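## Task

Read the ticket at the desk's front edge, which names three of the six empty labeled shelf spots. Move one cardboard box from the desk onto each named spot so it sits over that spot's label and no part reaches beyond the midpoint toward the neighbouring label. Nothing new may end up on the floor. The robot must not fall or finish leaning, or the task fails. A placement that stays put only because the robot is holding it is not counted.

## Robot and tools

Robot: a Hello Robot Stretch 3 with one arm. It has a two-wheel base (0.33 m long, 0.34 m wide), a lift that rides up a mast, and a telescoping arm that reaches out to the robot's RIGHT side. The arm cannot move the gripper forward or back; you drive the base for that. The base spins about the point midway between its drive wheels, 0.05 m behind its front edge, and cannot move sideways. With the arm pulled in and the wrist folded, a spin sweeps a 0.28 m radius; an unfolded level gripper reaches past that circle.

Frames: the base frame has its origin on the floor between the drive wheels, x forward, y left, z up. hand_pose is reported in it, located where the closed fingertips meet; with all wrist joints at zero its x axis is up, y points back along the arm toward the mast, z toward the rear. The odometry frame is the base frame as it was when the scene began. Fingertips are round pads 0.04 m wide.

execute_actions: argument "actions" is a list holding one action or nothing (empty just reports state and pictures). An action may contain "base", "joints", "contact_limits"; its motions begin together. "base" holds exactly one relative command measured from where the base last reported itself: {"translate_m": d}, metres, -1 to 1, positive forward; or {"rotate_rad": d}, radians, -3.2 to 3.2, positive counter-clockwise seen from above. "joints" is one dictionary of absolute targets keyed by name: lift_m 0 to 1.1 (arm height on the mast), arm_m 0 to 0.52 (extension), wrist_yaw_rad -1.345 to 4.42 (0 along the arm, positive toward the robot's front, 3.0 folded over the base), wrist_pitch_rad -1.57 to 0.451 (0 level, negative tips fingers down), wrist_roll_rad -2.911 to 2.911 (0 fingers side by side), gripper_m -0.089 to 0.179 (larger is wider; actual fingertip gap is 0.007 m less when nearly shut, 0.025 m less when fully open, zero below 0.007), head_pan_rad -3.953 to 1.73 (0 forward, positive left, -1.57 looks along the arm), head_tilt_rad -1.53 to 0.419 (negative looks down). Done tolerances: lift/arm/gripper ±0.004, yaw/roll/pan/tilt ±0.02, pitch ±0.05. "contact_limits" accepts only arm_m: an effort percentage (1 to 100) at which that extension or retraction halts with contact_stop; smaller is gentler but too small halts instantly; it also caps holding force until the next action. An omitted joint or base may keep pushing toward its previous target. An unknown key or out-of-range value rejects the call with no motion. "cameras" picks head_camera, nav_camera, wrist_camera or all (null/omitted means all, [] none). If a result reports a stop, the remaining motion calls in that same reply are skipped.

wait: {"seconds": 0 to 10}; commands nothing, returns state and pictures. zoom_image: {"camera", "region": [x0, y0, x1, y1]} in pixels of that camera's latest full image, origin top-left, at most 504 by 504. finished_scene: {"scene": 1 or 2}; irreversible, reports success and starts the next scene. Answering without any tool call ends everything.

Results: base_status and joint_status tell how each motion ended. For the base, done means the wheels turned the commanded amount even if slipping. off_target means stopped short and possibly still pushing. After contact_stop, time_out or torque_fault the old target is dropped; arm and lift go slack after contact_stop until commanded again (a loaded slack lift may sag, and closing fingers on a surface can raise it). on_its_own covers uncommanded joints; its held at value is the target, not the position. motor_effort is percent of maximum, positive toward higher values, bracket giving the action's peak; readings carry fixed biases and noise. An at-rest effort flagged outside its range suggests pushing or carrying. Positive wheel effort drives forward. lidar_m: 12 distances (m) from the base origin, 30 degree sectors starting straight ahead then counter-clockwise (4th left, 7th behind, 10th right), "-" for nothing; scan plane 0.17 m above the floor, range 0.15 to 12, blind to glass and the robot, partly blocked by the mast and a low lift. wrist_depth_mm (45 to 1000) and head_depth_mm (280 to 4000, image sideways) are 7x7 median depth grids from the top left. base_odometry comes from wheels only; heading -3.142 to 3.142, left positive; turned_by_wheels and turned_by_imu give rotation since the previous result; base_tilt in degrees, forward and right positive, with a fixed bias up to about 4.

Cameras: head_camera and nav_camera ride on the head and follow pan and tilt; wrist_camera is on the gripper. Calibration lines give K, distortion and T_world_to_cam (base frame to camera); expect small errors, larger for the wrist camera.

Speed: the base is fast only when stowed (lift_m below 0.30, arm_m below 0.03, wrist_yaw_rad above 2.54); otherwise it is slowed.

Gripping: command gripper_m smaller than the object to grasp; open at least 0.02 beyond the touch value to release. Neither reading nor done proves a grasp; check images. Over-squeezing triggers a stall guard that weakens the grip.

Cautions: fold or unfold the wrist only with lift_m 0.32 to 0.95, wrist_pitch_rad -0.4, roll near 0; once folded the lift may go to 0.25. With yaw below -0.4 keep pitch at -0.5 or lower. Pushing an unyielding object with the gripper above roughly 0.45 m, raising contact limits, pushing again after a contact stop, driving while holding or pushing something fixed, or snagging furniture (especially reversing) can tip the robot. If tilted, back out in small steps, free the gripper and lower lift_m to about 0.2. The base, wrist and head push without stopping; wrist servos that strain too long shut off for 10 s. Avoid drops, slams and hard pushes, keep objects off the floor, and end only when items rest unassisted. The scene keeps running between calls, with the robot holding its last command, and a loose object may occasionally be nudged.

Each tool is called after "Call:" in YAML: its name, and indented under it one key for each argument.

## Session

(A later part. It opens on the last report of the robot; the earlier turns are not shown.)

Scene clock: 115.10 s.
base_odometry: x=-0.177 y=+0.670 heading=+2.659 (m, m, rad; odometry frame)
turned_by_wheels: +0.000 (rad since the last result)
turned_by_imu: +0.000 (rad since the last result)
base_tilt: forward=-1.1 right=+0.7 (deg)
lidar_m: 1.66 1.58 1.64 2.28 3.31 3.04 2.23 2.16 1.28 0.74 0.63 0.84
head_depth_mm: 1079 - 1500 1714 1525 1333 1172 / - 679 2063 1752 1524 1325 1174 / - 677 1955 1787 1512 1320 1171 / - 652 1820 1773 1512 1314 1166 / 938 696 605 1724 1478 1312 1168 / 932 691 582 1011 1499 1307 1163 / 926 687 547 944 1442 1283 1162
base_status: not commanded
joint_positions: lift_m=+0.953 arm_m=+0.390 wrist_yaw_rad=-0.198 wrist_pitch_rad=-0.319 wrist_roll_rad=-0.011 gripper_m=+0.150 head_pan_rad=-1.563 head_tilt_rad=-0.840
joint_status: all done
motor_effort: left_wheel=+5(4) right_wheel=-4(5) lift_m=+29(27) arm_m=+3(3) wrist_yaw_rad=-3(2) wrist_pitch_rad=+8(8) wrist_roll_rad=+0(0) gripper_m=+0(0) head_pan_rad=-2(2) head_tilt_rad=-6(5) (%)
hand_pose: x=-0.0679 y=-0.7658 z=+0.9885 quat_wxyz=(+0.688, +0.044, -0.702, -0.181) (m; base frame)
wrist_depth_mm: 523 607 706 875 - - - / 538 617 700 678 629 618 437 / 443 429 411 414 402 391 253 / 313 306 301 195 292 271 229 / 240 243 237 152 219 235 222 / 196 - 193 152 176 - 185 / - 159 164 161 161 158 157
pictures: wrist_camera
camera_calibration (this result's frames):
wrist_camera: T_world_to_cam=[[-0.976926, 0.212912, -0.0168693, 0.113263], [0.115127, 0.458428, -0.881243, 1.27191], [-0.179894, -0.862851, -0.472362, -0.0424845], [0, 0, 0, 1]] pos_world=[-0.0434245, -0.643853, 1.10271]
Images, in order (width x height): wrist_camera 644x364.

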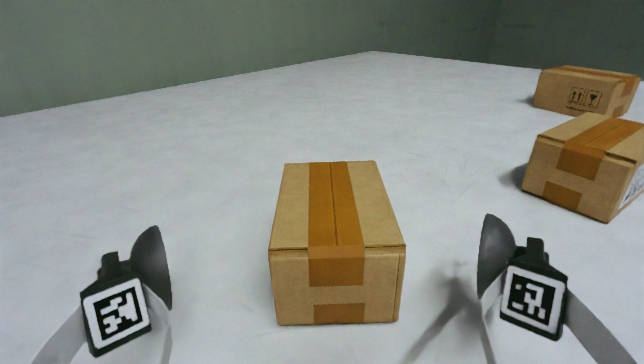

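Call:
execute_actions:
  actions:
    - {"joints":{"arm_m":0.412,"wrist_yaw_rad":-0.25}}
  cameras: []

Call:
execute_actions:
  actions:
    - {"joints":{"gripper_m":0.018}}
  cameras: []

Call:
execute_actions:
  actions:
    - {"joints":{"lift_m":0.99}}
  cameras: ["wrist_camera"]

Call:
execute_actions:
  actions:
    - {"base":{"rotate_rad":1.0},"joints":{"arm_m":0.2,"wrist_yaw_rad":1.5}}
  cameras: []

Call:
execute_actions:
  actions:
    - {"base":{"rotate_rad":1.13},"joints":{"arm_m":0,"lift_m":0.76}}
  cameras: []

Call:
execute_actions:
  actions:
    - {"base":{"translate_m":0.63},"joints":{"wrist_yaw_rad":2.62,"lift_m":0.29}}
  cameras: []

Call:
execute_actions:
  actions:
    - {"base":{"translate_m":1.0}}
  cameras: []

Call:
execute_actions:
  actions:
    - {"base":{"translate_m":1.0}}
  cameras: []

Call:
execute_actions:
  actions:
    - {"base":{"rotate_rad":1.5},"joints":{"lift_m":0.49,"wrist_yaw_rad":0}}
  cameras: ["head_camera","wrist_camera"]

Scene clock: 118.77 s.
base_odometry: x=-0.177 y=+0.670 heading=+2.659 (m, m, rad; odometry frame)
turned_by_wheels: +0.000 (rad since the last result)
turned_by_imu: +0.001 (rad since the last result)
base_tilt: forward=-1.1 right=+0.7 (deg)
lidar_m: 1.66 1.58 1.64 2.28 3.28 3.03 2.24 2.15 1.28 0.74 0.64 0.84
head_depth_mm: 1075 - 1505 1741 1522 1328 1178 / - 679 2054 1750 1521 1319 1175 / - 678 1959 1794 1518 1320 1170 / - 651 1810 1783 1513 1317 1170 / 940 695 605 1731 1475 1312 1170 / 933 690 583 1013 1504 1309 1166 / 923 686 548 944 1445 1285 1161
base_status: not commanded
joint_positions: lift_m=+0.953 arm_m=+0.412 wrist_yaw_rad=-0.247 wrist_pitch_rad=-0.319 wrist_roll_rad=-0.011 gripper_m=+0.150 head_pan_rad=-1.563 head_tilt_rad=-0.840
joint_status: all done
motor_effort: left_wheel=+4(4) right_wheel=-5(3) lift_m=+29(29) arm_m=+3(1) wrist_yaw_rad=-4(4) wrist_pitch_rad=+8(8) wrist_roll_rad=+0(0) gripper_m=-1(0) head_pan_rad=-1(2) head_tilt_rad=-6(5) (%)
hand_pose: x=-0.0791 y=-0.7853 z=+0.9885 quat_wxyz=(+0.683, +0.027, -0.703, -0.198) (m; base frame)
wrist_depth_mm: 524 596 712 881 - - - / 539 610 691 674 641 622 493 / 438 431 428 410 398 392 253 / 314 305 301 193 292 274 214 / 241 242 234 152 228 237 220 / 197 - 187 128 176 - 186 / - 160 158 136 155 159 157
pictures: none
No camera images: the call's "cameras" was empty. Leave "cameras" out to get every camera's image.

Scene clock: 120.57 s.
base_odometry: x=-0.177 y=+0.670 heading=+2.659 (m, m, rad; odometry frame)
turned_by_wheels: +0.000 (rad since the last result)
turned_by_imu: +0.000 (rad since the last result)
base_tilt: forward=-1.1 right=+0.7 (deg)
lidar_m: 1.66 1.58 1.64 2.28 3.29 3.05 2.23 2.15 1.28 0.74 0.64 0.84
head_depth_mm: 1074 - 1491 1745 1529 1329 1178 / - 692 2051 1745 1526 1326 1173 / - 679 1952 1793 1523 1322 1172 / - 651 1815 1782 1516 1317 1167 / 940 695 606 1733 1478 1315 1164 / 932 692 582 1014 1507 1305 1159 / 923 687 547 944 1444 1282 1160
base_status: not commanded
joint_positions: lift_m=+0.953 arm_m=+0.412 wrist_yaw_rad=-0.247 wrist_pitch_rad=-0.319 wrist_roll_rad=-0.011 gripper_m=+0.019 head_pan_rad=-1.563 head_tilt_rad=-0.840
joint_status: all done
motor_effort: left_wheel=+4(5) right_wheel=-4(3) lift_m=+29(29) arm_m=+3(3) wrist_yaw_rad=-3(4) wrist_pitch_rad=+8(8) wrist_roll_rad=+0(0) gripper_m=-20(98) head_pan_rad=-1(3) head_tilt_rad=-5(6) (%)
hand_pose: x=-0.0792 y=-0.7852 z=+0.9885 quat_wxyz=(+0.683, +0.027, -0.703, -0.198) (m; base frame)
wrist_depth_mm: 517 609 725 912 - - - / 533 614 676 651 652 608 481 / 440 430 420 409 402 396 252 / 313 305 301 195 292 273 215 / 240 238 235 152 229 225 219 / 196 195 130 128 128 187 186 / 166 165 157 136 151 158 157
pictures: none
No camera images: the call's "cameras" was empty. Leave "cameras" out to get every camera's image.

Scene clock: 121.70 s.
base_odometry: x=-0.177 y=+0.670 heading=+2.659 (m, m, rad; odometry frame)
turned_by_wheels: +0.000 (rad since the last result)
turned_by_imu: +0.000 (rad since the last result)
base_tilt: forward=-1.1 right=+0.7 (deg)
lidar_m: 1.66 1.58 1.64 2.28 3.31 3.06 2.23 2.16 1.28 0.74 0.64 0.84
head_depth_mm: - 724 1514 1754 1532 1336 1179 / 915 708 2051 1743 1529 1322 1173 / - 704 1948 1788 1517 1323 1169 / - 697 1806 1787 1507 1316 1168 / 941 695 605 1735 1474 1315 1165 / 931 691 583 1016 1507 1317 1165 / 927 688 547 942 1445 1285 1160
base_status: not commanded
joint_positions: lift_m=+0.990 arm_m=+0.412 wrist_yaw_rad=-0.247 wrist_pitch_rad=-0.326 wrist_roll_rad=-0.011 gripper_m=+0.019 head_pan_rad=-1.563 head_tilt_rad=-0.840
joint_status: all done
motor_effort: left_wheel=+4(4) right_wheel=-3(4) lift_m=+37(36) arm_m=+3(3) wrist_yaw_rad=-3(4) wrist_pitch_rad=+10(11) wrist_roll_rad=+0(0) gripper_m=-20(19) head_pan_rad=-2(2) head_tilt_rad=-5(4) (%)
hand_pose: x=-0.0790 y=-0.7846 z=+1.0238 quat_wxyz=(+0.682, +0.029, -0.703, -0.200) (m; base frame)
wrist_depth_mm: 514 610 729 936 - - - / 540 627 738 798 809 - - / 542 522 516 500 494 447 413 / 383 375 373 195 357 354 252 / 296 294 291 153 283 266 238 / 242 243 130 128 129 232 229 / 205 205 196 137 188 196 195
pictures: wrist_camera
camera_calibration (this result's frames):
wrist_camera: T_world_to_cam=[[-0.965242, 0.260818, -0.0167649, 0.145371], [0.138885, 0.457536, -0.878277, 1.31102], [-0.2214, -0.850079, -0.477857, -0.0317065], [0, 0, 0, 1]] pos_world=[-0.0487838, -0.664709, 1.13873]
Images, in order (width x height): wrist_camera 644x364.

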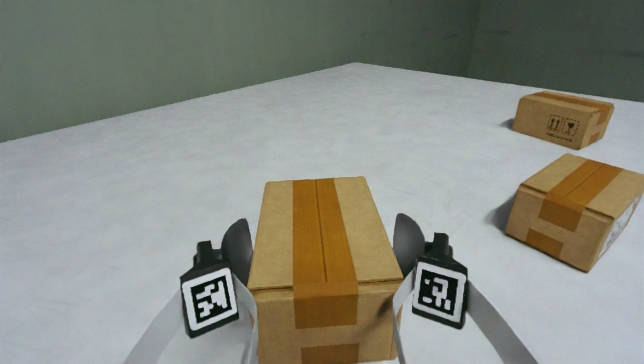

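Scene clock: 124.50 s.
base_odometry: x=-0.177 y=+0.670 heading=-2.624 (m, m, rad; odometry frame)
turned_by_wheels: +1.000 (rad since the last result)
turned_by_imu: +1.009 (rad since the last result)
base_tilt: forward=-1.1 right=+0.7 (deg)
lidar_m: 1.62 2.18 3.20 3.20 2.27 2.15 1.28 0.74 0.63 0.83 1.69 1.58
head_depth_mm: - 708 560 575 1462 1325 1178 / - 683 559 1666 1518 1304 1176 / - - 559 1611 1446 1321 1173 / - - 1673 1779 1511 1299 1169 / 1307 1428 - 1783 1510 1315 1161 / 1377 1504 1953 1762 1501 1308 1164 / 1430 1788 1963 1754 1499 1308 1162
base_status: done
joint_positions: lift_m=+0.990 arm_m=+0.200 wrist_yaw_rad=+1.498 wrist_pitch_rad=-0.326 wrist_roll_rad=-0.011 gripper_m=+0.019 head_pan_rad=-1.563 head_tilt_rad=-0.840
joint_status: all done
motor_effort: left_wheel=-4(11) right_wheel=+3(8) lift_m=+37(37) arm_m=-1(3) wrist_yaw_rad=+3(6) wrist_pitch_rad=+10(11) wrist_roll_rad=+0(0) gripper_m=-20(19) head_pan_rad=-2(1) head_tilt_rad=-5(5) (%)
hand_pose: x=+0.2131 y=-0.3624 z=+1.0238 quat_wxyz=(+0.592, +0.557, -0.429, +0.394) (m; base frame)
wrist_depth_mm: - - - - - - - / - - - - - - - / - - - - - - - / - - - 196 - - - / - - - 152 - - - / - - 130 127 128 - - / - - - 136 - - -
pictures: none
No camera images: the call's "cameras" was empty. Leave "cameras" out to get every camera's image.

Scene clock: 127.43 s.
base_odometry: x=-0.177 y=+0.670 heading=-1.495 (m, m, rad; odometry frame)
turned_by_wheels: +1.130 (rad since the last result)
turned_by_imu: +1.140 (rad since the last result)
base_tilt: forward=-1.1 right=+0.7 (deg)
lidar_m: 3.19 2.95 2.22 2.16 1.30 0.74 0.63 1.31 1.65 1.58 1.66 2.37
head_depth_mm: 1462 1668 1950 1797 1529 1385 - / 1452 1658 1957 1793 1519 1375 1134 / 1441 1650 1924 1785 1511 - 1126 / 1439 1648 1932 1781 1513 1357 - / 1443 1646 1919 1770 1519 1312 - / 1443 1643 1933 1774 1506 1333 - / 1451 1649 1926 1764 1508 1308 1138
base_status: done
joint_positions: lift_m=+0.760 arm_m=+0.000 wrist_yaw_rad=+1.498 wrist_pitch_rad=-0.326 wrist_roll_rad=-0.011 gripper_m=+0.019 head_pan_rad=-1.563 head_tilt_rad=-0.840
joint_status: all done
motor_effort: left_wheel=-4(11) right_wheel=+3(8) lift_m=+30(31) arm_m=-1(0) wrist_yaw_rad=+2(3) wrist_pitch_rad=+10(10) wrist_roll_rad=+0(0) gripper_m=-20(19) head_pan_rad=-3(3) head_tilt_rad=-5(4) (%)
hand_pose: x=+0.2130 y=-0.1623 z=+0.7939 quat_wxyz=(+0.592, +0.557, -0.429, +0.394) (m; base frame)
wrist_depth_mm: - - - - - - - / - - - - - - - / - - - - - - - / - - - 196 - - - / - - - 151 - - - / - - 130 128 128 - - / - - 967 136 910 - 980
pictures: none
No camera images: the call's "cameras" was empty. Leave "cameras" out to get every camera's image.

Scene clock: 133.83 s.
base_odometry: x=-0.129 y=+0.042 heading=-1.495 (m, m, rad; odometry frame)
turned_by_wheels: +0.000 (rad since the last result)
turned_by_imu: -0.001 (rad since the last result)
base_tilt: forward=-1.1 right=+0.6 (deg)
lidar_m: 2.58 2.67 2.19 2.13 2.24 1.72 1.27 1.97 1.65 1.60 1.70 2.37
head_depth_mm: 1465 1676 1961 1803 1534 1330 1179 / 1471 1678 1965 1788 1527 1328 1177 / 1461 1669 1961 1783 1526 1319 1170 / 1481 1693 1979 1788 1517 1319 1175 / 1485 1701 1978 1774 1506 1314 1167 / 1479 1692 1962 1771 1510 1310 1165 / 1483 1693 1956 1768 1505 1308 1160
base_status: done
joint_positions: lift_m=+0.290 arm_m=+0.000 wrist_yaw_rad=+2.618 wrist_pitch_rad=-0.327 wrist_roll_rad=-0.011 gripper_m=+0.019 head_pan_rad=-1.563 head_tilt_rad=-0.840
joint_status: all done
motor_effort: left_wheel=-4(12) right_wheel=+3(10) lift_m=+30(29) arm_m=-1(1) wrist_yaw_rad=+3(5) wrist_pitch_rad=+11(11) wrist_roll_rad=+0(0) gripper_m=-20(18) head_pan_rad=-2(2) head_tilt_rad=-5(6) (%)
hand_pose: x=+0.0963 y=+0.0582 z=+0.3238 quat_wxyz=(+0.293, +0.700, -0.068, +0.648) (m; base frame)
wrist_depth_mm: - - - - - - - / - - - - - - - / - - - - - - - / 908 910 865 195 843 837 827 / 704 710 698 152 683 660 675 / 587 582 130 128 129 561 552 / 489 493 468 136 441 463 471
pictures: none
No camera images: the call's "cameras" was empty. Leave "cameras" out to get every camera's image.

Scene clock: 138.90 s.
base_odometry: x=-0.053 y=-0.955 heading=-1.495 (m, m, rad; odometry frame)
turned_by_wheels: +0.000 (rad since the last result)
turned_by_imu: -0.003 (rad since the last result)
base_tilt: forward=-1.1 right=+0.6 (deg)
lidar_m: 1.57 1.74 2.16 2.10 2.19 2.60 2.27 2.26 1.71 1.66 1.62 1.63
head_depth_mm: 1514 1741 1995 1800 1529 1336 1179 / 1526 1747 1990 1796 1528 1327 1175 / 1520 1734 1992 1785 1518 1319 1171 / 1517 1726 1978 1791 1513 1321 1181 / 1511 1733 1985 1776 1509 1313 1170 / 1513 1727 1973 1764 1504 1311 1163 / 1515 1732 1981 1767 1500 1309 1164
base_status: done
joint_positions: lift_m=+0.290 arm_m=+0.000 wrist_yaw_rad=+2.618 wrist_pitch_rad=-0.327 wrist_roll_rad=-0.011 gripper_m=+0.019 head_pan_rad=-1.563 head_tilt_rad=-0.840
joint_status: not commanded
motor_effort: left_wheel=-3(10) right_wheel=+3(9) lift_m=+30(30) arm_m=-1(1) wrist_yaw_rad=+3(3) wrist_pitch_rad=+11(11) wrist_roll_rad=+0(0) gripper_m=-19(19) head_pan_rad=-2(2) head_tilt_rad=-4(4) (%)
hand_pose: x=+0.0963 y=+0.0582 z=+0.3238 quat_wxyz=(+0.292, +0.700, -0.068, +0.648) (m; base frame)
wrist_depth_mm: - - - - - - - / - - - - - - - / - - - - - - - / 906 916 871 196 865 857 811 / 709 701 688 152 663 666 661 / 580 576 130 128 129 550 542 / 490 485 465 136 453 472 465
pictures: none
No camera images: the call's "cameras" was empty. Leave "cameras" out to get every camera's image.

Scene clock: 143.97 s.
base_odometry: x=+0.023 y=-1.953 heading=-1.495 (m, m, rad; odometry frame)
turned_by_wheels: +0.000 (rad since the last result)
turned_by_imu: -0.003 (rad since the last result)
base_tilt: forward=-1.1 right=+0.6 (deg)
lidar_m: 0.61 0.58 0.93 2.06 2.16 3.02 3.29 2.34 1.74 1.28 0.79 0.83
head_depth_mm: 1559 1784 2030 1795 1539 1328 1175 / 1546 1770 2044 1788 1518 1325 1176 / 1550 1768 2015 1791 1516 1327 1171 / 1550 1734 1972 1775 1510 1314 1180 / 1548 1695 1537 1733 1504 1315 1170 / 1542 1680 1524 1728 1499 1311 1163 / 1540 1719 1937 1758 1504 1308 1164
base_status: done
joint_positions: lift_m=+0.290 arm_m=+0.000 wrist_yaw_rad=+2.618 wrist_pitch_rad=-0.327 wrist_roll_rad=-0.011 gripper_m=+0.019 head_pan_rad=-1.563 head_tilt_rad=-0.840
joint_status: not commanded
motor_effort: left_wheel=-3(9) right_wheel=+2(9) lift_m=+31(30) arm_m=-1(1) wrist_yaw_rad=+2(3) wrist_pitch_rad=+11(11) wrist_roll_rad=+0(0) gripper_m=-19(19) head_pan_rad=-2(1) head_tilt_rad=-6(6) (%)
hand_pose: x=+0.0963 y=+0.0582 z=+0.3238 quat_wxyz=(+0.292, +0.700, -0.068, +0.648) (m; base frame)
wrist_depth_mm: - - - - 987 792 448 / - - - - - 853 489 / - - - - - 858 536 / 881 889 886 195 839 796 595 / 699 689 693 152 672 608 513 / 574 581 131 128 129 555 490 / 493 491 466 137 451 469 465
pictures: none
No camera images: the call's "cameras" was empty. Leave "cameras" out to get every camera's image.

Scene clock: 147.33 s.
base_odometry: x=+0.023 y=-1.953 heading=+0.005 (m, m, rad; odometry frame)
turned_by_wheels: +1.500 (rad since the last result)
turned_by_imu: +1.512 (rad since the last result)
base_tilt: forward=-1.1 right=+0.6 (deg)
lidar_m: 2.07 2.12 2.82 3.29 2.50 1.78 1.28 0.79 0.80 0.78 0.58 0.93
head_depth_mm: 646 840 983 1121 1032 1282 1179 / 643 834 978 1116 1052 1281 1195 / 638 830 969 1105 1045 1276 1201 / 634 825 962 1093 1043 795 - / 629 820 956 1086 1015 1260 1164 / 624 813 949 1079 1001 1261 1162 / 618 709 756 811 1422 1306 1159
base_status: done
joint_positions: lift_m=+0.490 arm_m=+0.000 wrist_yaw_rad=+0.003 wrist_pitch_rad=-0.327 wrist_roll_rad=-0.011 gripper_m=+0.019 head_pan_rad=-1.563 head_tilt_rad=-0.840
joint_status: all done
motor_effort: left_wheel=-4(14) right_wheel=+4(8) lift_m=+37(41) arm_m=-1(1) wrist_yaw_rad=-3(6) wrist_pitch_rad=+11(11) wrist_roll_rad=+0(0) gripper_m=-19(19) head_pan_rad=-2(2) head_tilt_rad=-4(5) (%)
hand_pose: x=-0.0208 y=-0.3801 z=+0.5235 quat_wxyz=(+0.702, +0.117, -0.693, -0.114) (m; base frame)
wrist_depth_mm: 296 428 504 507 506 528 526 / 305 422 534 543 553 551 554 / 318 421 507 498 491 479 413 / 644 362 366 195 356 370 362 / 705 405 351 153 678 725 640 / 770 470 130 128 129 672 628 / 708 694 564 136 558 581 560
pictures: head_camera (sideways: a quarter turn clockwise sets it upright), wrist_camera
camera_calibration (this result's frames):
head_camera: T_world_to_cam=[[0.00817402, 0.723903, -0.689854, 0.913915], [0.999664, -0.0228799, -0.0121643, 0.0149127], [-0.0245896, -0.689523, -0.723847, 0.900515], [0, 0, 0, 1]] pos_world=[-0.000234777, -0.0403181, 1.28248]
wrist_camera: T_world_to_cam=[[-0.999763, 0.0139263, -0.0167346, -0.0069471], [0.0213604, 0.478813, -0.877657, 0.683782], [-0.0042098, -0.877806, -0.478997, 0.0805244], [0, 0, 0, 1]] pos_world=[-0.0212123, -0.256622, 0.638581]
Images, in order (width x height): head_camera 896x504, wrist_camera 644x364.

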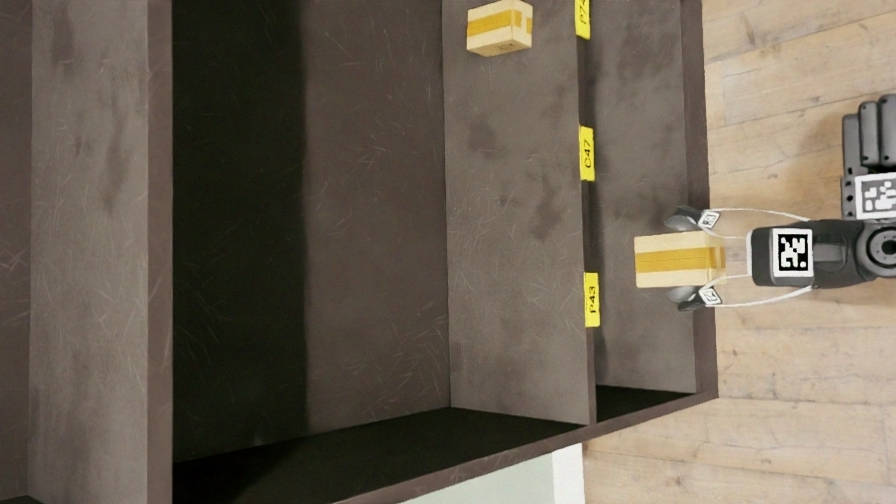

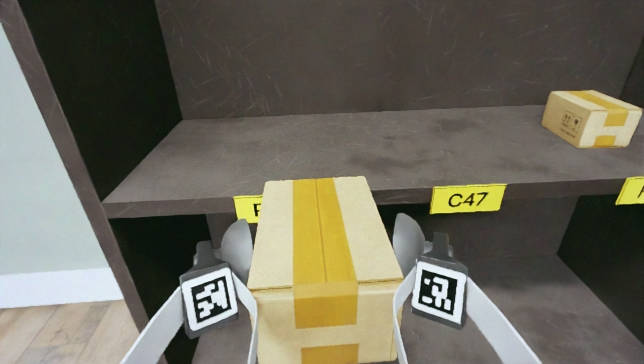

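Call:
execute_actions:
  actions:
    - {"base":{"translate_m":0.045},"joints":{"arm_m":0.28}}
  cameras: []

Call:
execute_actions:
  actions:
    - {"joints":{"lift_m":0.457}}
  cameras: []

Call:
execute_actions:
  actions:
    - {"joints":{"gripper_m":0.11}}
  cameras: []

Call:
execute_actions:
  actions:
    - {"joints":{"arm_m":0.03,"lift_m":0.47}}
  cameras: ["wrist_camera"]

Call:
execute_actions:
  actions:
    - {"base":{"rotate_rad":-1.85},"joints":{"arm_m":0,"lift_m":0.295,"wrist_yaw_rad":2.62,"gripper_m":0.05}}
  cameras: []

Call:
execute_actions:
  actions:
    - {"base":{"translate_m":-1}}
  cameras: []

Call:
execute_actions:
  actions:
    - {"base":{"translate_m":-1}}
  cameras: []

Call:
execute_actions:
  actions:
    - {"base":{"translate_m":-0.63},"joints":{"lift_m":0.9}}
  cameras: []

Call:
execute_actions:
  actions:
    - {"base":{"rotate_rad":-1.3},"joints":{"lift_m":1.04,"wrist_yaw_rad":0.4,"gripper_m":0.15,"arm_m":0.15}}
  cameras: ["wrist_camera"]

Scene clock: 152.73 s.
base_odometry: x=+0.068 y=-1.952 heading=+0.005 (m, m, rad; odometry frame)
turned_by_wheels: +0.000 (rad since the last result)
turned_by_imu: +0.001 (rad since the last result)
base_tilt: forward=-1.1 right=+0.7 (deg)
lidar_m: 2.02 2.07 2.76 3.26 2.57 1.81 1.32 0.83 0.85 0.60 0.57 0.89
head_depth_mm: 646 838 982 1121 1051 1288 1176 / 642 833 975 1112 1049 1277 1193 / 638 826 967 1104 1044 1266 1174 / 635 824 961 1089 - 1267 1169 / 629 817 956 1089 1041 1254 1166 / 623 800 905 955 1014 1288 1163 / 563 554 687 1193 1430 1309 1162
base_status: done
joint_positions: lift_m=+0.490 arm_m=+0.280 wrist_yaw_rad=+0.002 wrist_pitch_rad=-0.327 wrist_roll_rad=-0.011 gripper_m=+0.019 head_pan_rad=-1.563 head_tilt_rad=-0.840
joint_status: all done
motor_effort: left_wheel=-4(6) right_wheel=+3(8) lift_m=+37(37) arm_m=+3(1) wrist_yaw_rad=-2(3) wrist_pitch_rad=+11(11) wrist_roll_rad=+0(0) gripper_m=-20(20) head_pan_rad=-2(2) head_tilt_rad=-5(5) (%)
hand_pose: x=-0.0211 y=-0.6597 z=+0.5235 quat_wxyz=(+0.702, +0.117, -0.693, -0.114) (m; base frame)
wrist_depth_mm: 237 251 253 255 261 262 266 / 237 267 271 275 279 282 285 / 234 291 294 299 299 303 309 / 231 309 315 195 321 325 330 / 231 288 286 152 281 276 274 / 223 239 130 128 129 229 228 / 203 202 194 136 186 195 193
pictures: none
No camera images: the call's "cameras" was empty. Leave "cameras" out to get every camera's image.

Scene clock: 153.83 s.
base_odometry: x=+0.068 y=-1.952 heading=+0.005 (m, m, rad; odometry frame)
turned_by_wheels: +0.000 (rad since the last result)
turned_by_imu: +0.000 (rad since the last result)
base_tilt: forward=-1.1 right=+0.7 (deg)
lidar_m: 2.02 2.07 2.76 3.26 2.57 1.83 1.32 0.82 0.85 0.60 0.57 0.89
head_depth_mm: 645 839 982 1118 1053 1277 1181 / 642 832 975 1111 1050 1277 1185 / 638 829 970 1104 1024 1271 1168 / 633 823 961 1095 - 1264 1170 / 628 819 956 1091 1035 1257 1165 / 623 799 904 955 1013 1281 1160 / 562 553 685 1195 1421 1310 1160
base_status: not commanded
joint_positions: lift_m=+0.457 arm_m=+0.280 wrist_yaw_rad=+0.002 wrist_pitch_rad=-0.327 wrist_roll_rad=-0.011 gripper_m=+0.019 head_pan_rad=-1.563 head_tilt_rad=-0.840
joint_status: all done
motor_effort: left_wheel=-4(4) right_wheel=+2(3) lift_m=+30(33) arm_m=+3(3) wrist_yaw_rad=-2(2) wrist_pitch_rad=+11(11) wrist_roll_rad=+0(0) gripper_m=-19(19) head_pan_rad=-2(2) head_tilt_rad=-4(5) (%)
hand_pose: x=-0.0211 y=-0.6597 z=+0.4907 quat_wxyz=(+0.702, +0.117, -0.693, -0.114) (m; base frame)
wrist_depth_mm: 238 250 253 259 260 262 267 / 236 269 272 275 281 286 285 / 234 289 294 298 302 305 308 / 232 292 301 194 288 287 282 / 220 238 236 152 228 226 223 / 196 195 130 128 129 187 186 / 166 166 158 137 152 160 157
pictures: none
No camera images: the call's "cameras" was empty. Leave "cameras" out to get every camera's image.

Scene clock: 155.23 s.
base_odometry: x=+0.068 y=-1.952 heading=+0.005 (m, m, rad; odometry frame)
turned_by_wheels: +0.000 (rad since the last result)
turned_by_imu: +0.000 (rad since the last result)
base_tilt: forward=-1.2 right=+0.6 (deg)
lidar_m: 2.02 2.08 2.76 3.26 2.57 1.82 1.32 0.83 0.85 0.59 0.57 0.89
head_depth_mm: 647 838 982 1120 1055 1279 1176 / 643 834 975 1111 1050 1278 1184 / 638 828 968 1105 1021 1270 1168 / 634 823 961 1094 - 1266 1168 / 628 819 955 1088 1038 1256 1164 / 623 800 906 954 1011 1291 1159 / 563 553 687 1191 1427 1310 1160
base_status: not commanded
joint_positions: lift_m=+0.457 arm_m=+0.280 wrist_yaw_rad=+0.002 wrist_pitch_rad=-0.322 wrist_roll_rad=-0.011 gripper_m=+0.110 head_pan_rad=-1.563 head_tilt_rad=-0.840
joint_status: all done
motor_effort: left_wheel=-4(4) right_wheel=+3(4) lift_m=+30(30) arm_m=+3(3) wrist_yaw_rad=-3(2) wrist_pitch_rad=+8(11) wrist_roll_rad=+0(0) gripper_m=+2(86) head_pan_rad=-1(1) head_tilt_rad=-5(5) (%)
hand_pose: x=-0.0211 y=-0.6602 z=+0.4920 quat_wxyz=(+0.702, +0.115, -0.694, -0.112) (m; base frame)
wrist_depth_mm: 237 249 253 257 258 264 266 / 236 267 273 275 277 284 286 / 233 289 293 297 300 304 309 / 233 292 306 198 297 291 289 / 224 242 238 155 227 230 228 / 199 201 182 128 136 196 187 / 169 161 160 137 157 157 159
pictures: none
No camera images: the call's "cameras" was empty. Leave "cameras" out to get every camera's image.

Scene clock: 158.30 s.
base_odometry: x=+0.068 y=-1.952 heading=+0.005 (m, m, rad; odometry frame)
turned_by_wheels: +0.000 (rad since the last result)
turned_by_imu: +0.001 (rad since the last result)
base_tilt: forward=-1.1 right=+0.6 (deg)
lidar_m: 2.02 2.07 2.77 3.26 2.57 1.82 1.32 0.83 0.85 0.59 0.57 0.89
head_depth_mm: 646 839 982 1122 1050 1285 1178 / 643 832 974 1111 1048 1279 1192 / 639 828 968 1101 1047 1272 1215 / 633 824 959 1096 1011 1271 - / 629 820 954 1093 1037 1265 1167 / 623 798 905 955 1017 1287 1162 / 565 554 688 1194 1426 1310 1166
base_status: not commanded
joint_positions: lift_m=+0.470 arm_m=+0.030 wrist_yaw_rad=+0.002 wrist_pitch_rad=-0.321 wrist_roll_rad=-0.011 gripper_m=+0.110 head_pan_rad=-1.563 head_tilt_rad=-0.840
joint_status: all done
motor_effort: left_wheel=-4(4) right_wheel=+3(4) lift_m=+36(36) arm_m=-1(6) wrist_yaw_rad=-2(2) wrist_pitch_rad=+8(9) wrist_roll_rad=+0(0) gripper_m=+1(0) head_pan_rad=-2(2) head_tilt_rad=-5(5) (%)
hand_pose: x=-0.0211 y=-0.4108 z=+0.5050 quat_wxyz=(+0.702, +0.114, -0.694, -0.112) (m; base frame)
wrist_depth_mm: 248 343 475 480 480 490 495 / 389 342 497 507 534 523 529 / 569 333 473 369 443 437 401 / 617 310 336 330 324 322 330 / 679 349 638 655 686 668 659 / 731 730 651 666 659 685 638 / 692 647 545 571 565 553 557
pictures: wrist_camera
camera_calibration (this result's frames):
wrist_camera: T_world_to_cam=[[-0.999748, 0.0148371, -0.0168395, -0.00663967], [0.0218572, 0.473278, -0.880642, 0.68148], [-0.00509643, -0.880788, -0.473483, 0.0407127], [0, 0, 0, 1]] pos_world=[-0.0213257, -0.286571, 0.619305]
Images, in order (width x height): wrist_camera 644x364.

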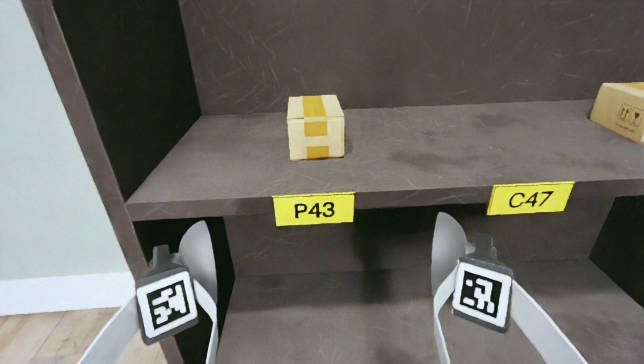

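Scene clock: 161.67 s.
base_odometry: x=+0.068 y=-1.952 heading=-1.845 (m, m, rad; odometry frame)
turned_by_wheels: -1.850 (rad since the last result)
turned_by_imu: -1.863 (rad since the last result)
base_tilt: forward=-1.1 right=+0.6 (deg)
lidar_m: 0.82 0.57 0.89 1.48 2.02 2.27 3.32 3.30 2.09 1.74 1.32 0.83
head_depth_mm: 1928 2235 2199 1804 1528 1330 1176 / 1854 2145 2179 1791 1524 1328 1176 / 1762 2035 2165 1785 1522 1319 1172 / 1708 1959 2121 1784 1517 1319 1178 / 1647 1884 2084 1777 1514 1314 1171 / 1588 1804 2015 1763 1505 1309 1165 / 1540 1741 1943 1714 1500 1307 1161
base_status: done
joint_positions: lift_m=+0.295 arm_m=+0.000 wrist_yaw_rad=+2.617 wrist_pitch_rad=-0.320 wrist_roll_rad=-0.011 gripper_m=+0.050 head_pan_rad=-1.563 head_tilt_rad=-0.840
joint_status: all done
motor_effort: left_wheel=+4(15) right_wheel=-3(8) lift_m=+30(28) arm_m=-1(3) wrist_yaw_rad=+3(4) wrist_pitch_rad=+8(9) wrist_roll_rad=+0(0) gripper_m=+0(86) head_pan_rad=-2(0) head_tilt_rad=-4(5) (%)
hand_pose: x=+0.0968 y=+0.0588 z=+0.3304 quat_wxyz=(+0.290, +0.700, -0.070, +0.649) (m; base frame)
wrist_depth_mm: - - 890 964 847 617 577 / - - 941 - 886 680 598 / - - - - 930 729 631 / 951 943 902 905 790 678 637 / 731 729 713 709 656 571 528 / 600 590 - 579 - 549 497 / 505 497 479 483 477 475 470
pictures: none
No camera images: the call's "cameras" was empty. Leave "cameras" out to get every camera's image.

Scene clock: 166.67 s.
base_odometry: x=+0.339 y=-0.990 heading=-1.845 (m, m, rad; odometry frame)
turned_by_wheels: +0.000 (rad since the last result)
turned_by_imu: +0.005 (rad since the last result)
base_tilt: forward=-1.1 right=+0.7 (deg)
lidar_m: 1.52 1.55 1.92 1.71 1.70 1.93 2.54 2.35 2.44 2.06 2.05 1.90
head_depth_mm: 2264 2572 2189 1806 1528 1328 1176 / 2152 2488 2185 1792 1529 1320 1174 / 2095 2417 2173 1774 1522 1323 1170 / 2031 2330 2164 1774 1510 1319 1178 / 1952 2217 2148 1773 1502 1314 1163 / 1887 2149 2146 1763 1505 1308 1164 / 1828 2048 2119 1765 1494 1308 1161
base_status: done
joint_positions: lift_m=+0.295 arm_m=+0.000 wrist_yaw_rad=+2.617 wrist_pitch_rad=-0.320 wrist_roll_rad=-0.011 gripper_m=+0.050 head_pan_rad=-1.563 head_tilt_rad=-0.840
joint_status: not commanded
motor_effort: left_wheel=+4(11) right_wheel=-3(11) lift_m=+30(30) arm_m=-1(1) wrist_yaw_rad=+3(4) wrist_pitch_rad=+8(8) wrist_roll_rad=+0(0) gripper_m=+0(1) head_pan_rad=-2(2) head_tilt_rad=-5(6) (%)
hand_pose: x=+0.0967 y=+0.0588 z=+0.3304 quat_wxyz=(+0.290, +0.700, -0.070, +0.649) (m; base frame)
wrist_depth_mm: - - - - - - - / - - - - - - - / - - - - - - - / 952 895 909 886 860 863 839 / 725 719 731 685 735 689 662 / 604 597 - 570 - 566 558 / 496 501 480 484 478 475 479
pictures: none
No camera images: the call's "cameras" was empty. Leave "cameras" out to get every camera's image.

Scene clock: 171.67 s.
base_odometry: x=+0.609 y=-0.027 heading=-1.845 (m, m, rad; odometry frame)
turned_by_wheels: +0.000 (rad since the last result)
turned_by_imu: +0.005 (rad since the last result)
base_tilt: forward=-1.1 right=+0.6 (deg)
lidar_m: 2.50 2.44 1.67 1.40 1.40 1.57 1.53 1.46 1.55 2.34 2.36 2.66
head_depth_mm: 2636 2778 2177 1798 1522 1332 1176 / 2525 2758 2189 1798 1522 1329 1170 / 2421 2660 2175 1787 1519 1321 1175 / 2331 2542 2154 1779 1515 1317 1178 / 2232 2524 2152 1765 1511 1309 1168 / 2162 2435 2143 1766 1503 1306 1162 / 2092 2362 2131 1767 1499 1305 1160
base_status: done
joint_positions: lift_m=+0.295 arm_m=+0.000 wrist_yaw_rad=+2.617 wrist_pitch_rad=-0.320 wrist_roll_rad=-0.011 gripper_m=+0.050 head_pan_rad=-1.563 head_tilt_rad=-0.840
joint_status: not commanded
motor_effort: left_wheel=+4(10) right_wheel=-3(10) lift_m=+30(30) arm_m=-1(1) wrist_yaw_rad=+3(4) wrist_pitch_rad=+8(8) wrist_roll_rad=+0(0) gripper_m=+0(0) head_pan_rad=-3(2) head_tilt_rad=-4(3) (%)
hand_pose: x=+0.0967 y=+0.0588 z=+0.3304 quat_wxyz=(+0.290, +0.700, -0.070, +0.649) (m; base frame)
wrist_depth_mm: - - - - - - - / - - - - - - - / - - - - - - - / 948 938 880 887 880 859 853 / 741 717 722 705 710 684 670 / 590 586 - 572 - 557 574 / 502 497 476 491 476 475 473
pictures: none
No camera images: the call's "cameras" was empty. Leave "cameras" out to get every camera's image.

Scene clock: 179.03 s.
base_odometry: x=+0.780 y=+0.579 heading=-1.845 (m, m, rad; odometry frame)
turned_by_wheels: +0.000 (rad since the last result)
turned_by_imu: +0.004 (rad since the last result)
base_tilt: forward=-1.1 right=+0.6 (deg)
lidar_m: 3.11 2.64 1.44 1.21 1.20 1.36 0.91 1.38 1.00 2.54 2.53 2.89
head_depth_mm: 969 2084 1651 1802 - - 1176 / 1064 2572 2176 1833 - 1265 1176 / 2637 2788 2178 1785 - - 1168 / 2544 2746 2164 1782 - - - / 2440 2645 2154 1772 - 1291 - / 2357 2575 2130 1769 1532 1299 1181 / 2276 2523 2128 1756 1496 1306 1161
base_status: done
joint_positions: lift_m=+0.900 arm_m=+0.000 wrist_yaw_rad=+2.617 wrist_pitch_rad=-0.320 wrist_roll_rad=-0.011 gripper_m=+0.050 head_pan_rad=-1.563 head_tilt_rad=-0.840
joint_status: all done
motor_effort: left_wheel=+3(9) right_wheel=-2(9) lift_m=+36(36) arm_m=-1(1) wrist_yaw_rad=+3(3) wrist_pitch_rad=+8(8) wrist_roll_rad=+0(0) gripper_m=+0(1) head_pan_rad=-2(1) head_tilt_rad=-6(6) (%)
hand_pose: x=+0.0967 y=+0.0588 z=+0.9352 quat_wxyz=(+0.290, +0.700, -0.070, +0.649) (m; base frame)
wrist_depth_mm: 940 - - - - - - / 995 - - - - - - / - - - - - - - / - - - - - - - / - - - - - - - / - - - - - - - / - - - - - - -
pictures: none
No camera images: the call's "cameras" was empty. Leave "cameras" out to get every camera's image.

Scene clock: 182.03 s.
base_odometry: x=+0.780 y=+0.579 heading=+3.139 (m, m, rad; odometry frame)
turned_by_wheels: -1.300 (rad since the last result)
turned_by_imu: -1.310 (rad since the last result)
base_tilt: forward=-1.1 right=+0.7 (deg)
lidar_m: 2.53 2.62 3.29 3.04 1.79 1.26 1.20 1.24 1.45 0.91 1.00 1.19
head_depth_mm: - 1549 1734 1802 1537 1333 1175 / - 656 1719 1792 1525 1328 1173 / - - 1737 1786 1510 1320 1169 / - - 1641 1653 1481 1318 1167 / - - 1673 1773 1509 1312 1163 / 891 663 1642 1768 1496 1313 1166 / 926 663 1620 1755 1500 1307 1162
base_status: done
joint_positions: lift_m=+1.040 arm_m=+0.150 wrist_yaw_rad=+0.402 wrist_pitch_rad=-0.319 wrist_roll_rad=-0.011 gripper_m=+0.150 head_pan_rad=-1.563 head_tilt_rad=-0.840
joint_status: all done
motor_effort: left_wheel=+5(11) right_wheel=-4(8) lift_m=+36(37) arm_m=+3(2) wrist_yaw_rad=-3(5) wrist_pitch_rad=+8(8) wrist_roll_rad=+0(0) gripper_m=+0(88) head_pan_rad=-3(1) head_tilt_rad=-5(4) (%)
hand_pose: x=+0.0707 y=-0.5117 z=+1.0753 quat_wxyz=(+0.710, +0.250, -0.657, +0.030) (m; base frame)
wrist_depth_mm: - - - 935 822 798 758 / - - - 977 912 851 795 / 715 704 671 658 641 624 834 / 495 466 434 476 417 460 829 / 404 388 381 372 369 378 359 / - - 321 307 304 - 295 / - - - - 264 253 254
pictures: wrist_camera
camera_calibration (this result's frames):
wrist_camera: T_world_to_cam=[[-0.926521, -0.375866, -0.0168631, -0.108819], [-0.163808, 0.443328, -0.881265, 1.22795], [0.338713, -0.813748, -0.472322, 0.231081], [0, 0, 0, 1]] pos_world=[0.022054, -0.397243, 1.18946]
Images, in order (width x height): wrist_camera 644x364.

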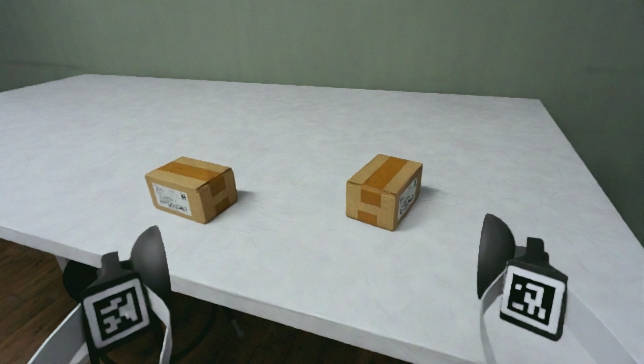

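Call:
execute_actions:
  actions:
    - {"base":{"translate_m":0.105},"joints":{"arm_m":0.37,"wrist_yaw_rad":0}}
  cameras: ["wrist_camera"]

Call:
execute_actions:
  actions:
    - {"joints":{"lift_m":0.953}}
  cameras: ["wrist_camera"]

Scene clock: 185.80 s.
base_odometry: x=+0.675 y=+0.580 heading=+3.139 (m, m, rad; odometry frame)
turned_by_wheels: +0.000 (rad since the last result)
turned_by_imu: +0.000 (rad since the last result)
base_tilt: forward=-1.1 right=+0.6 (deg)
lidar_m: 2.43 2.52 3.25 3.04 1.94 1.38 1.31 1.34 1.45 0.92 0.94 1.11
head_depth_mm: 1262 710 1725 1801 1531 1331 1175 / 959 707 1698 1795 1525 1323 1173 / 905 704 1112 1702 1491 1324 1168 / - 674 1671 1745 1503 1316 1169 / 897 694 1653 1766 1510 1309 1168 / 933 692 1627 1761 1499 1310 1162 / 924 642 1614 1760 1498 1306 1162
base_status: done
joint_positions: lift_m=+1.040 arm_m=+0.370 wrist_yaw_rad=+0.002 wrist_pitch_rad=-0.319 wrist_roll_rad=-0.011 gripper_m=+0.150 head_pan_rad=-1.563 head_tilt_rad=-0.840
joint_status: all done
motor_effort: left_wheel=+5(12) right_wheel=-3(5) lift_m=+36(36) arm_m=+3(2) wrist_yaw_rad=-2(4) wrist_pitch_rad=+7(8) wrist_roll_rad=+0(0) gripper_m=+1(0) head_pan_rad=-2(2) head_tilt_rad=-4(5) (%)
hand_pose: x=-0.0210 y=-0.7504 z=+1.0753 quat_wxyz=(+0.702, +0.114, -0.694, -0.111) (m; base frame)
wrist_depth_mm: 641 665 667 675 686 707 728 / 694 709 712 735 751 740 778 / 697 687 667 655 625 810 818 / 495 484 481 474 469 520 888 / 388 391 372 371 368 375 - / 316 - 310 306 303 - 309 / 269 256 261 202 256 255 252
pictures: wrist_camera
camera_calibration (this result's frames):
wrist_camera: T_world_to_cam=[[-0.999752, 0.0145334, -0.016863, 0.0078673], [0.0217277, 0.472123, -0.881265, 1.34426], [-0.0048464, -0.881413, -0.472322, 0.00989245], [0, 0, 0, 1]] pos_world=[-0.0212944, -0.626052, 1.18946]
Images, in order (width x height): wrist_camera 644x364.

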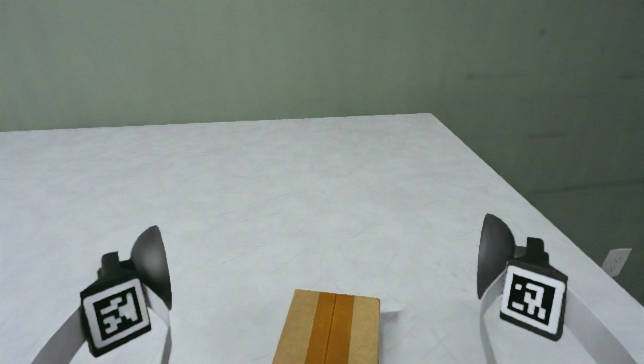

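Scene clock: 187.43 s.
base_odometry: x=+0.675 y=+0.580 heading=+3.139 (m, m, rad; odometry frame)
turned_by_wheels: +0.000 (rad since the last result)
turned_by_imu: +0.000 (rad since the last result)
base_tilt: forward=-1.1 right=+0.7 (deg)
lidar_m: 2.43 2.51 3.24 3.05 1.94 1.37 1.31 1.34 1.44 0.92 0.94 1.11
head_depth_mm: 1247 - 1770 1754 1529 1329 1175 / - 681 1704 1797 1521 1325 1175 / - 664 1112 1712 1481 1318 1170 / - 650 1668 1737 1508 1322 1169 / 942 671 1651 1769 1509 1316 1165 / 932 691 1635 1769 1509 1313 1165 / 927 641 1616 1755 1505 1310 1162
base_status: not commanded
joint_positions: lift_m=+0.953 arm_m=+0.370 wrist_yaw_rad=+0.002 wrist_pitch_rad=-0.319 wrist_roll_rad=-0.011 gripper_m=+0.150 head_pan_rad=-1.563 head_tilt_rad=-0.840
joint_status: all done
motor_effort: left_wheel=+5(5) right_wheel=-2(4) lift_m=+29(27) arm_m=+3(3) wrist_yaw_rad=-3(2) wrist_pitch_rad=+8(8) wrist_roll_rad=+0(0) gripper_m=+1(1) head_pan_rad=-2(2) head_tilt_rad=-4(5) (%)
hand_pose: x=-0.0210 y=-0.7504 z=+0.9885 quat_wxyz=(+0.702, +0.114, -0.694, -0.111) (m; base frame)
wrist_depth_mm: 647 662 663 695 691 704 724 / 665 681 702 659 635 744 774 / 438 432 420 411 405 393 820 / 312 307 301 294 292 284 282 / 240 244 235 152 220 236 223 / 196 - 136 125 183 - 185 / - 160 154 124 157 158 157
pictures: wrist_camera
camera_calibration (this result's frames):
wrist_camera: T_world_to_cam=[[-0.999752, 0.0145335, -0.0168631, 0.00640471], [0.0217278, 0.472123, -0.881265, 1.26782], [-0.00484643, -0.881413, -0.472322, -0.0310801], [0, 0, 0, 1]] pos_world=[-0.0212945, -0.626055, 1.10271]
Images, in order (width x height): wrist_camera 644x364.

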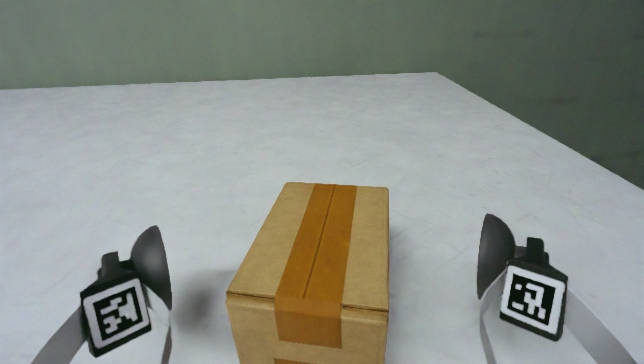

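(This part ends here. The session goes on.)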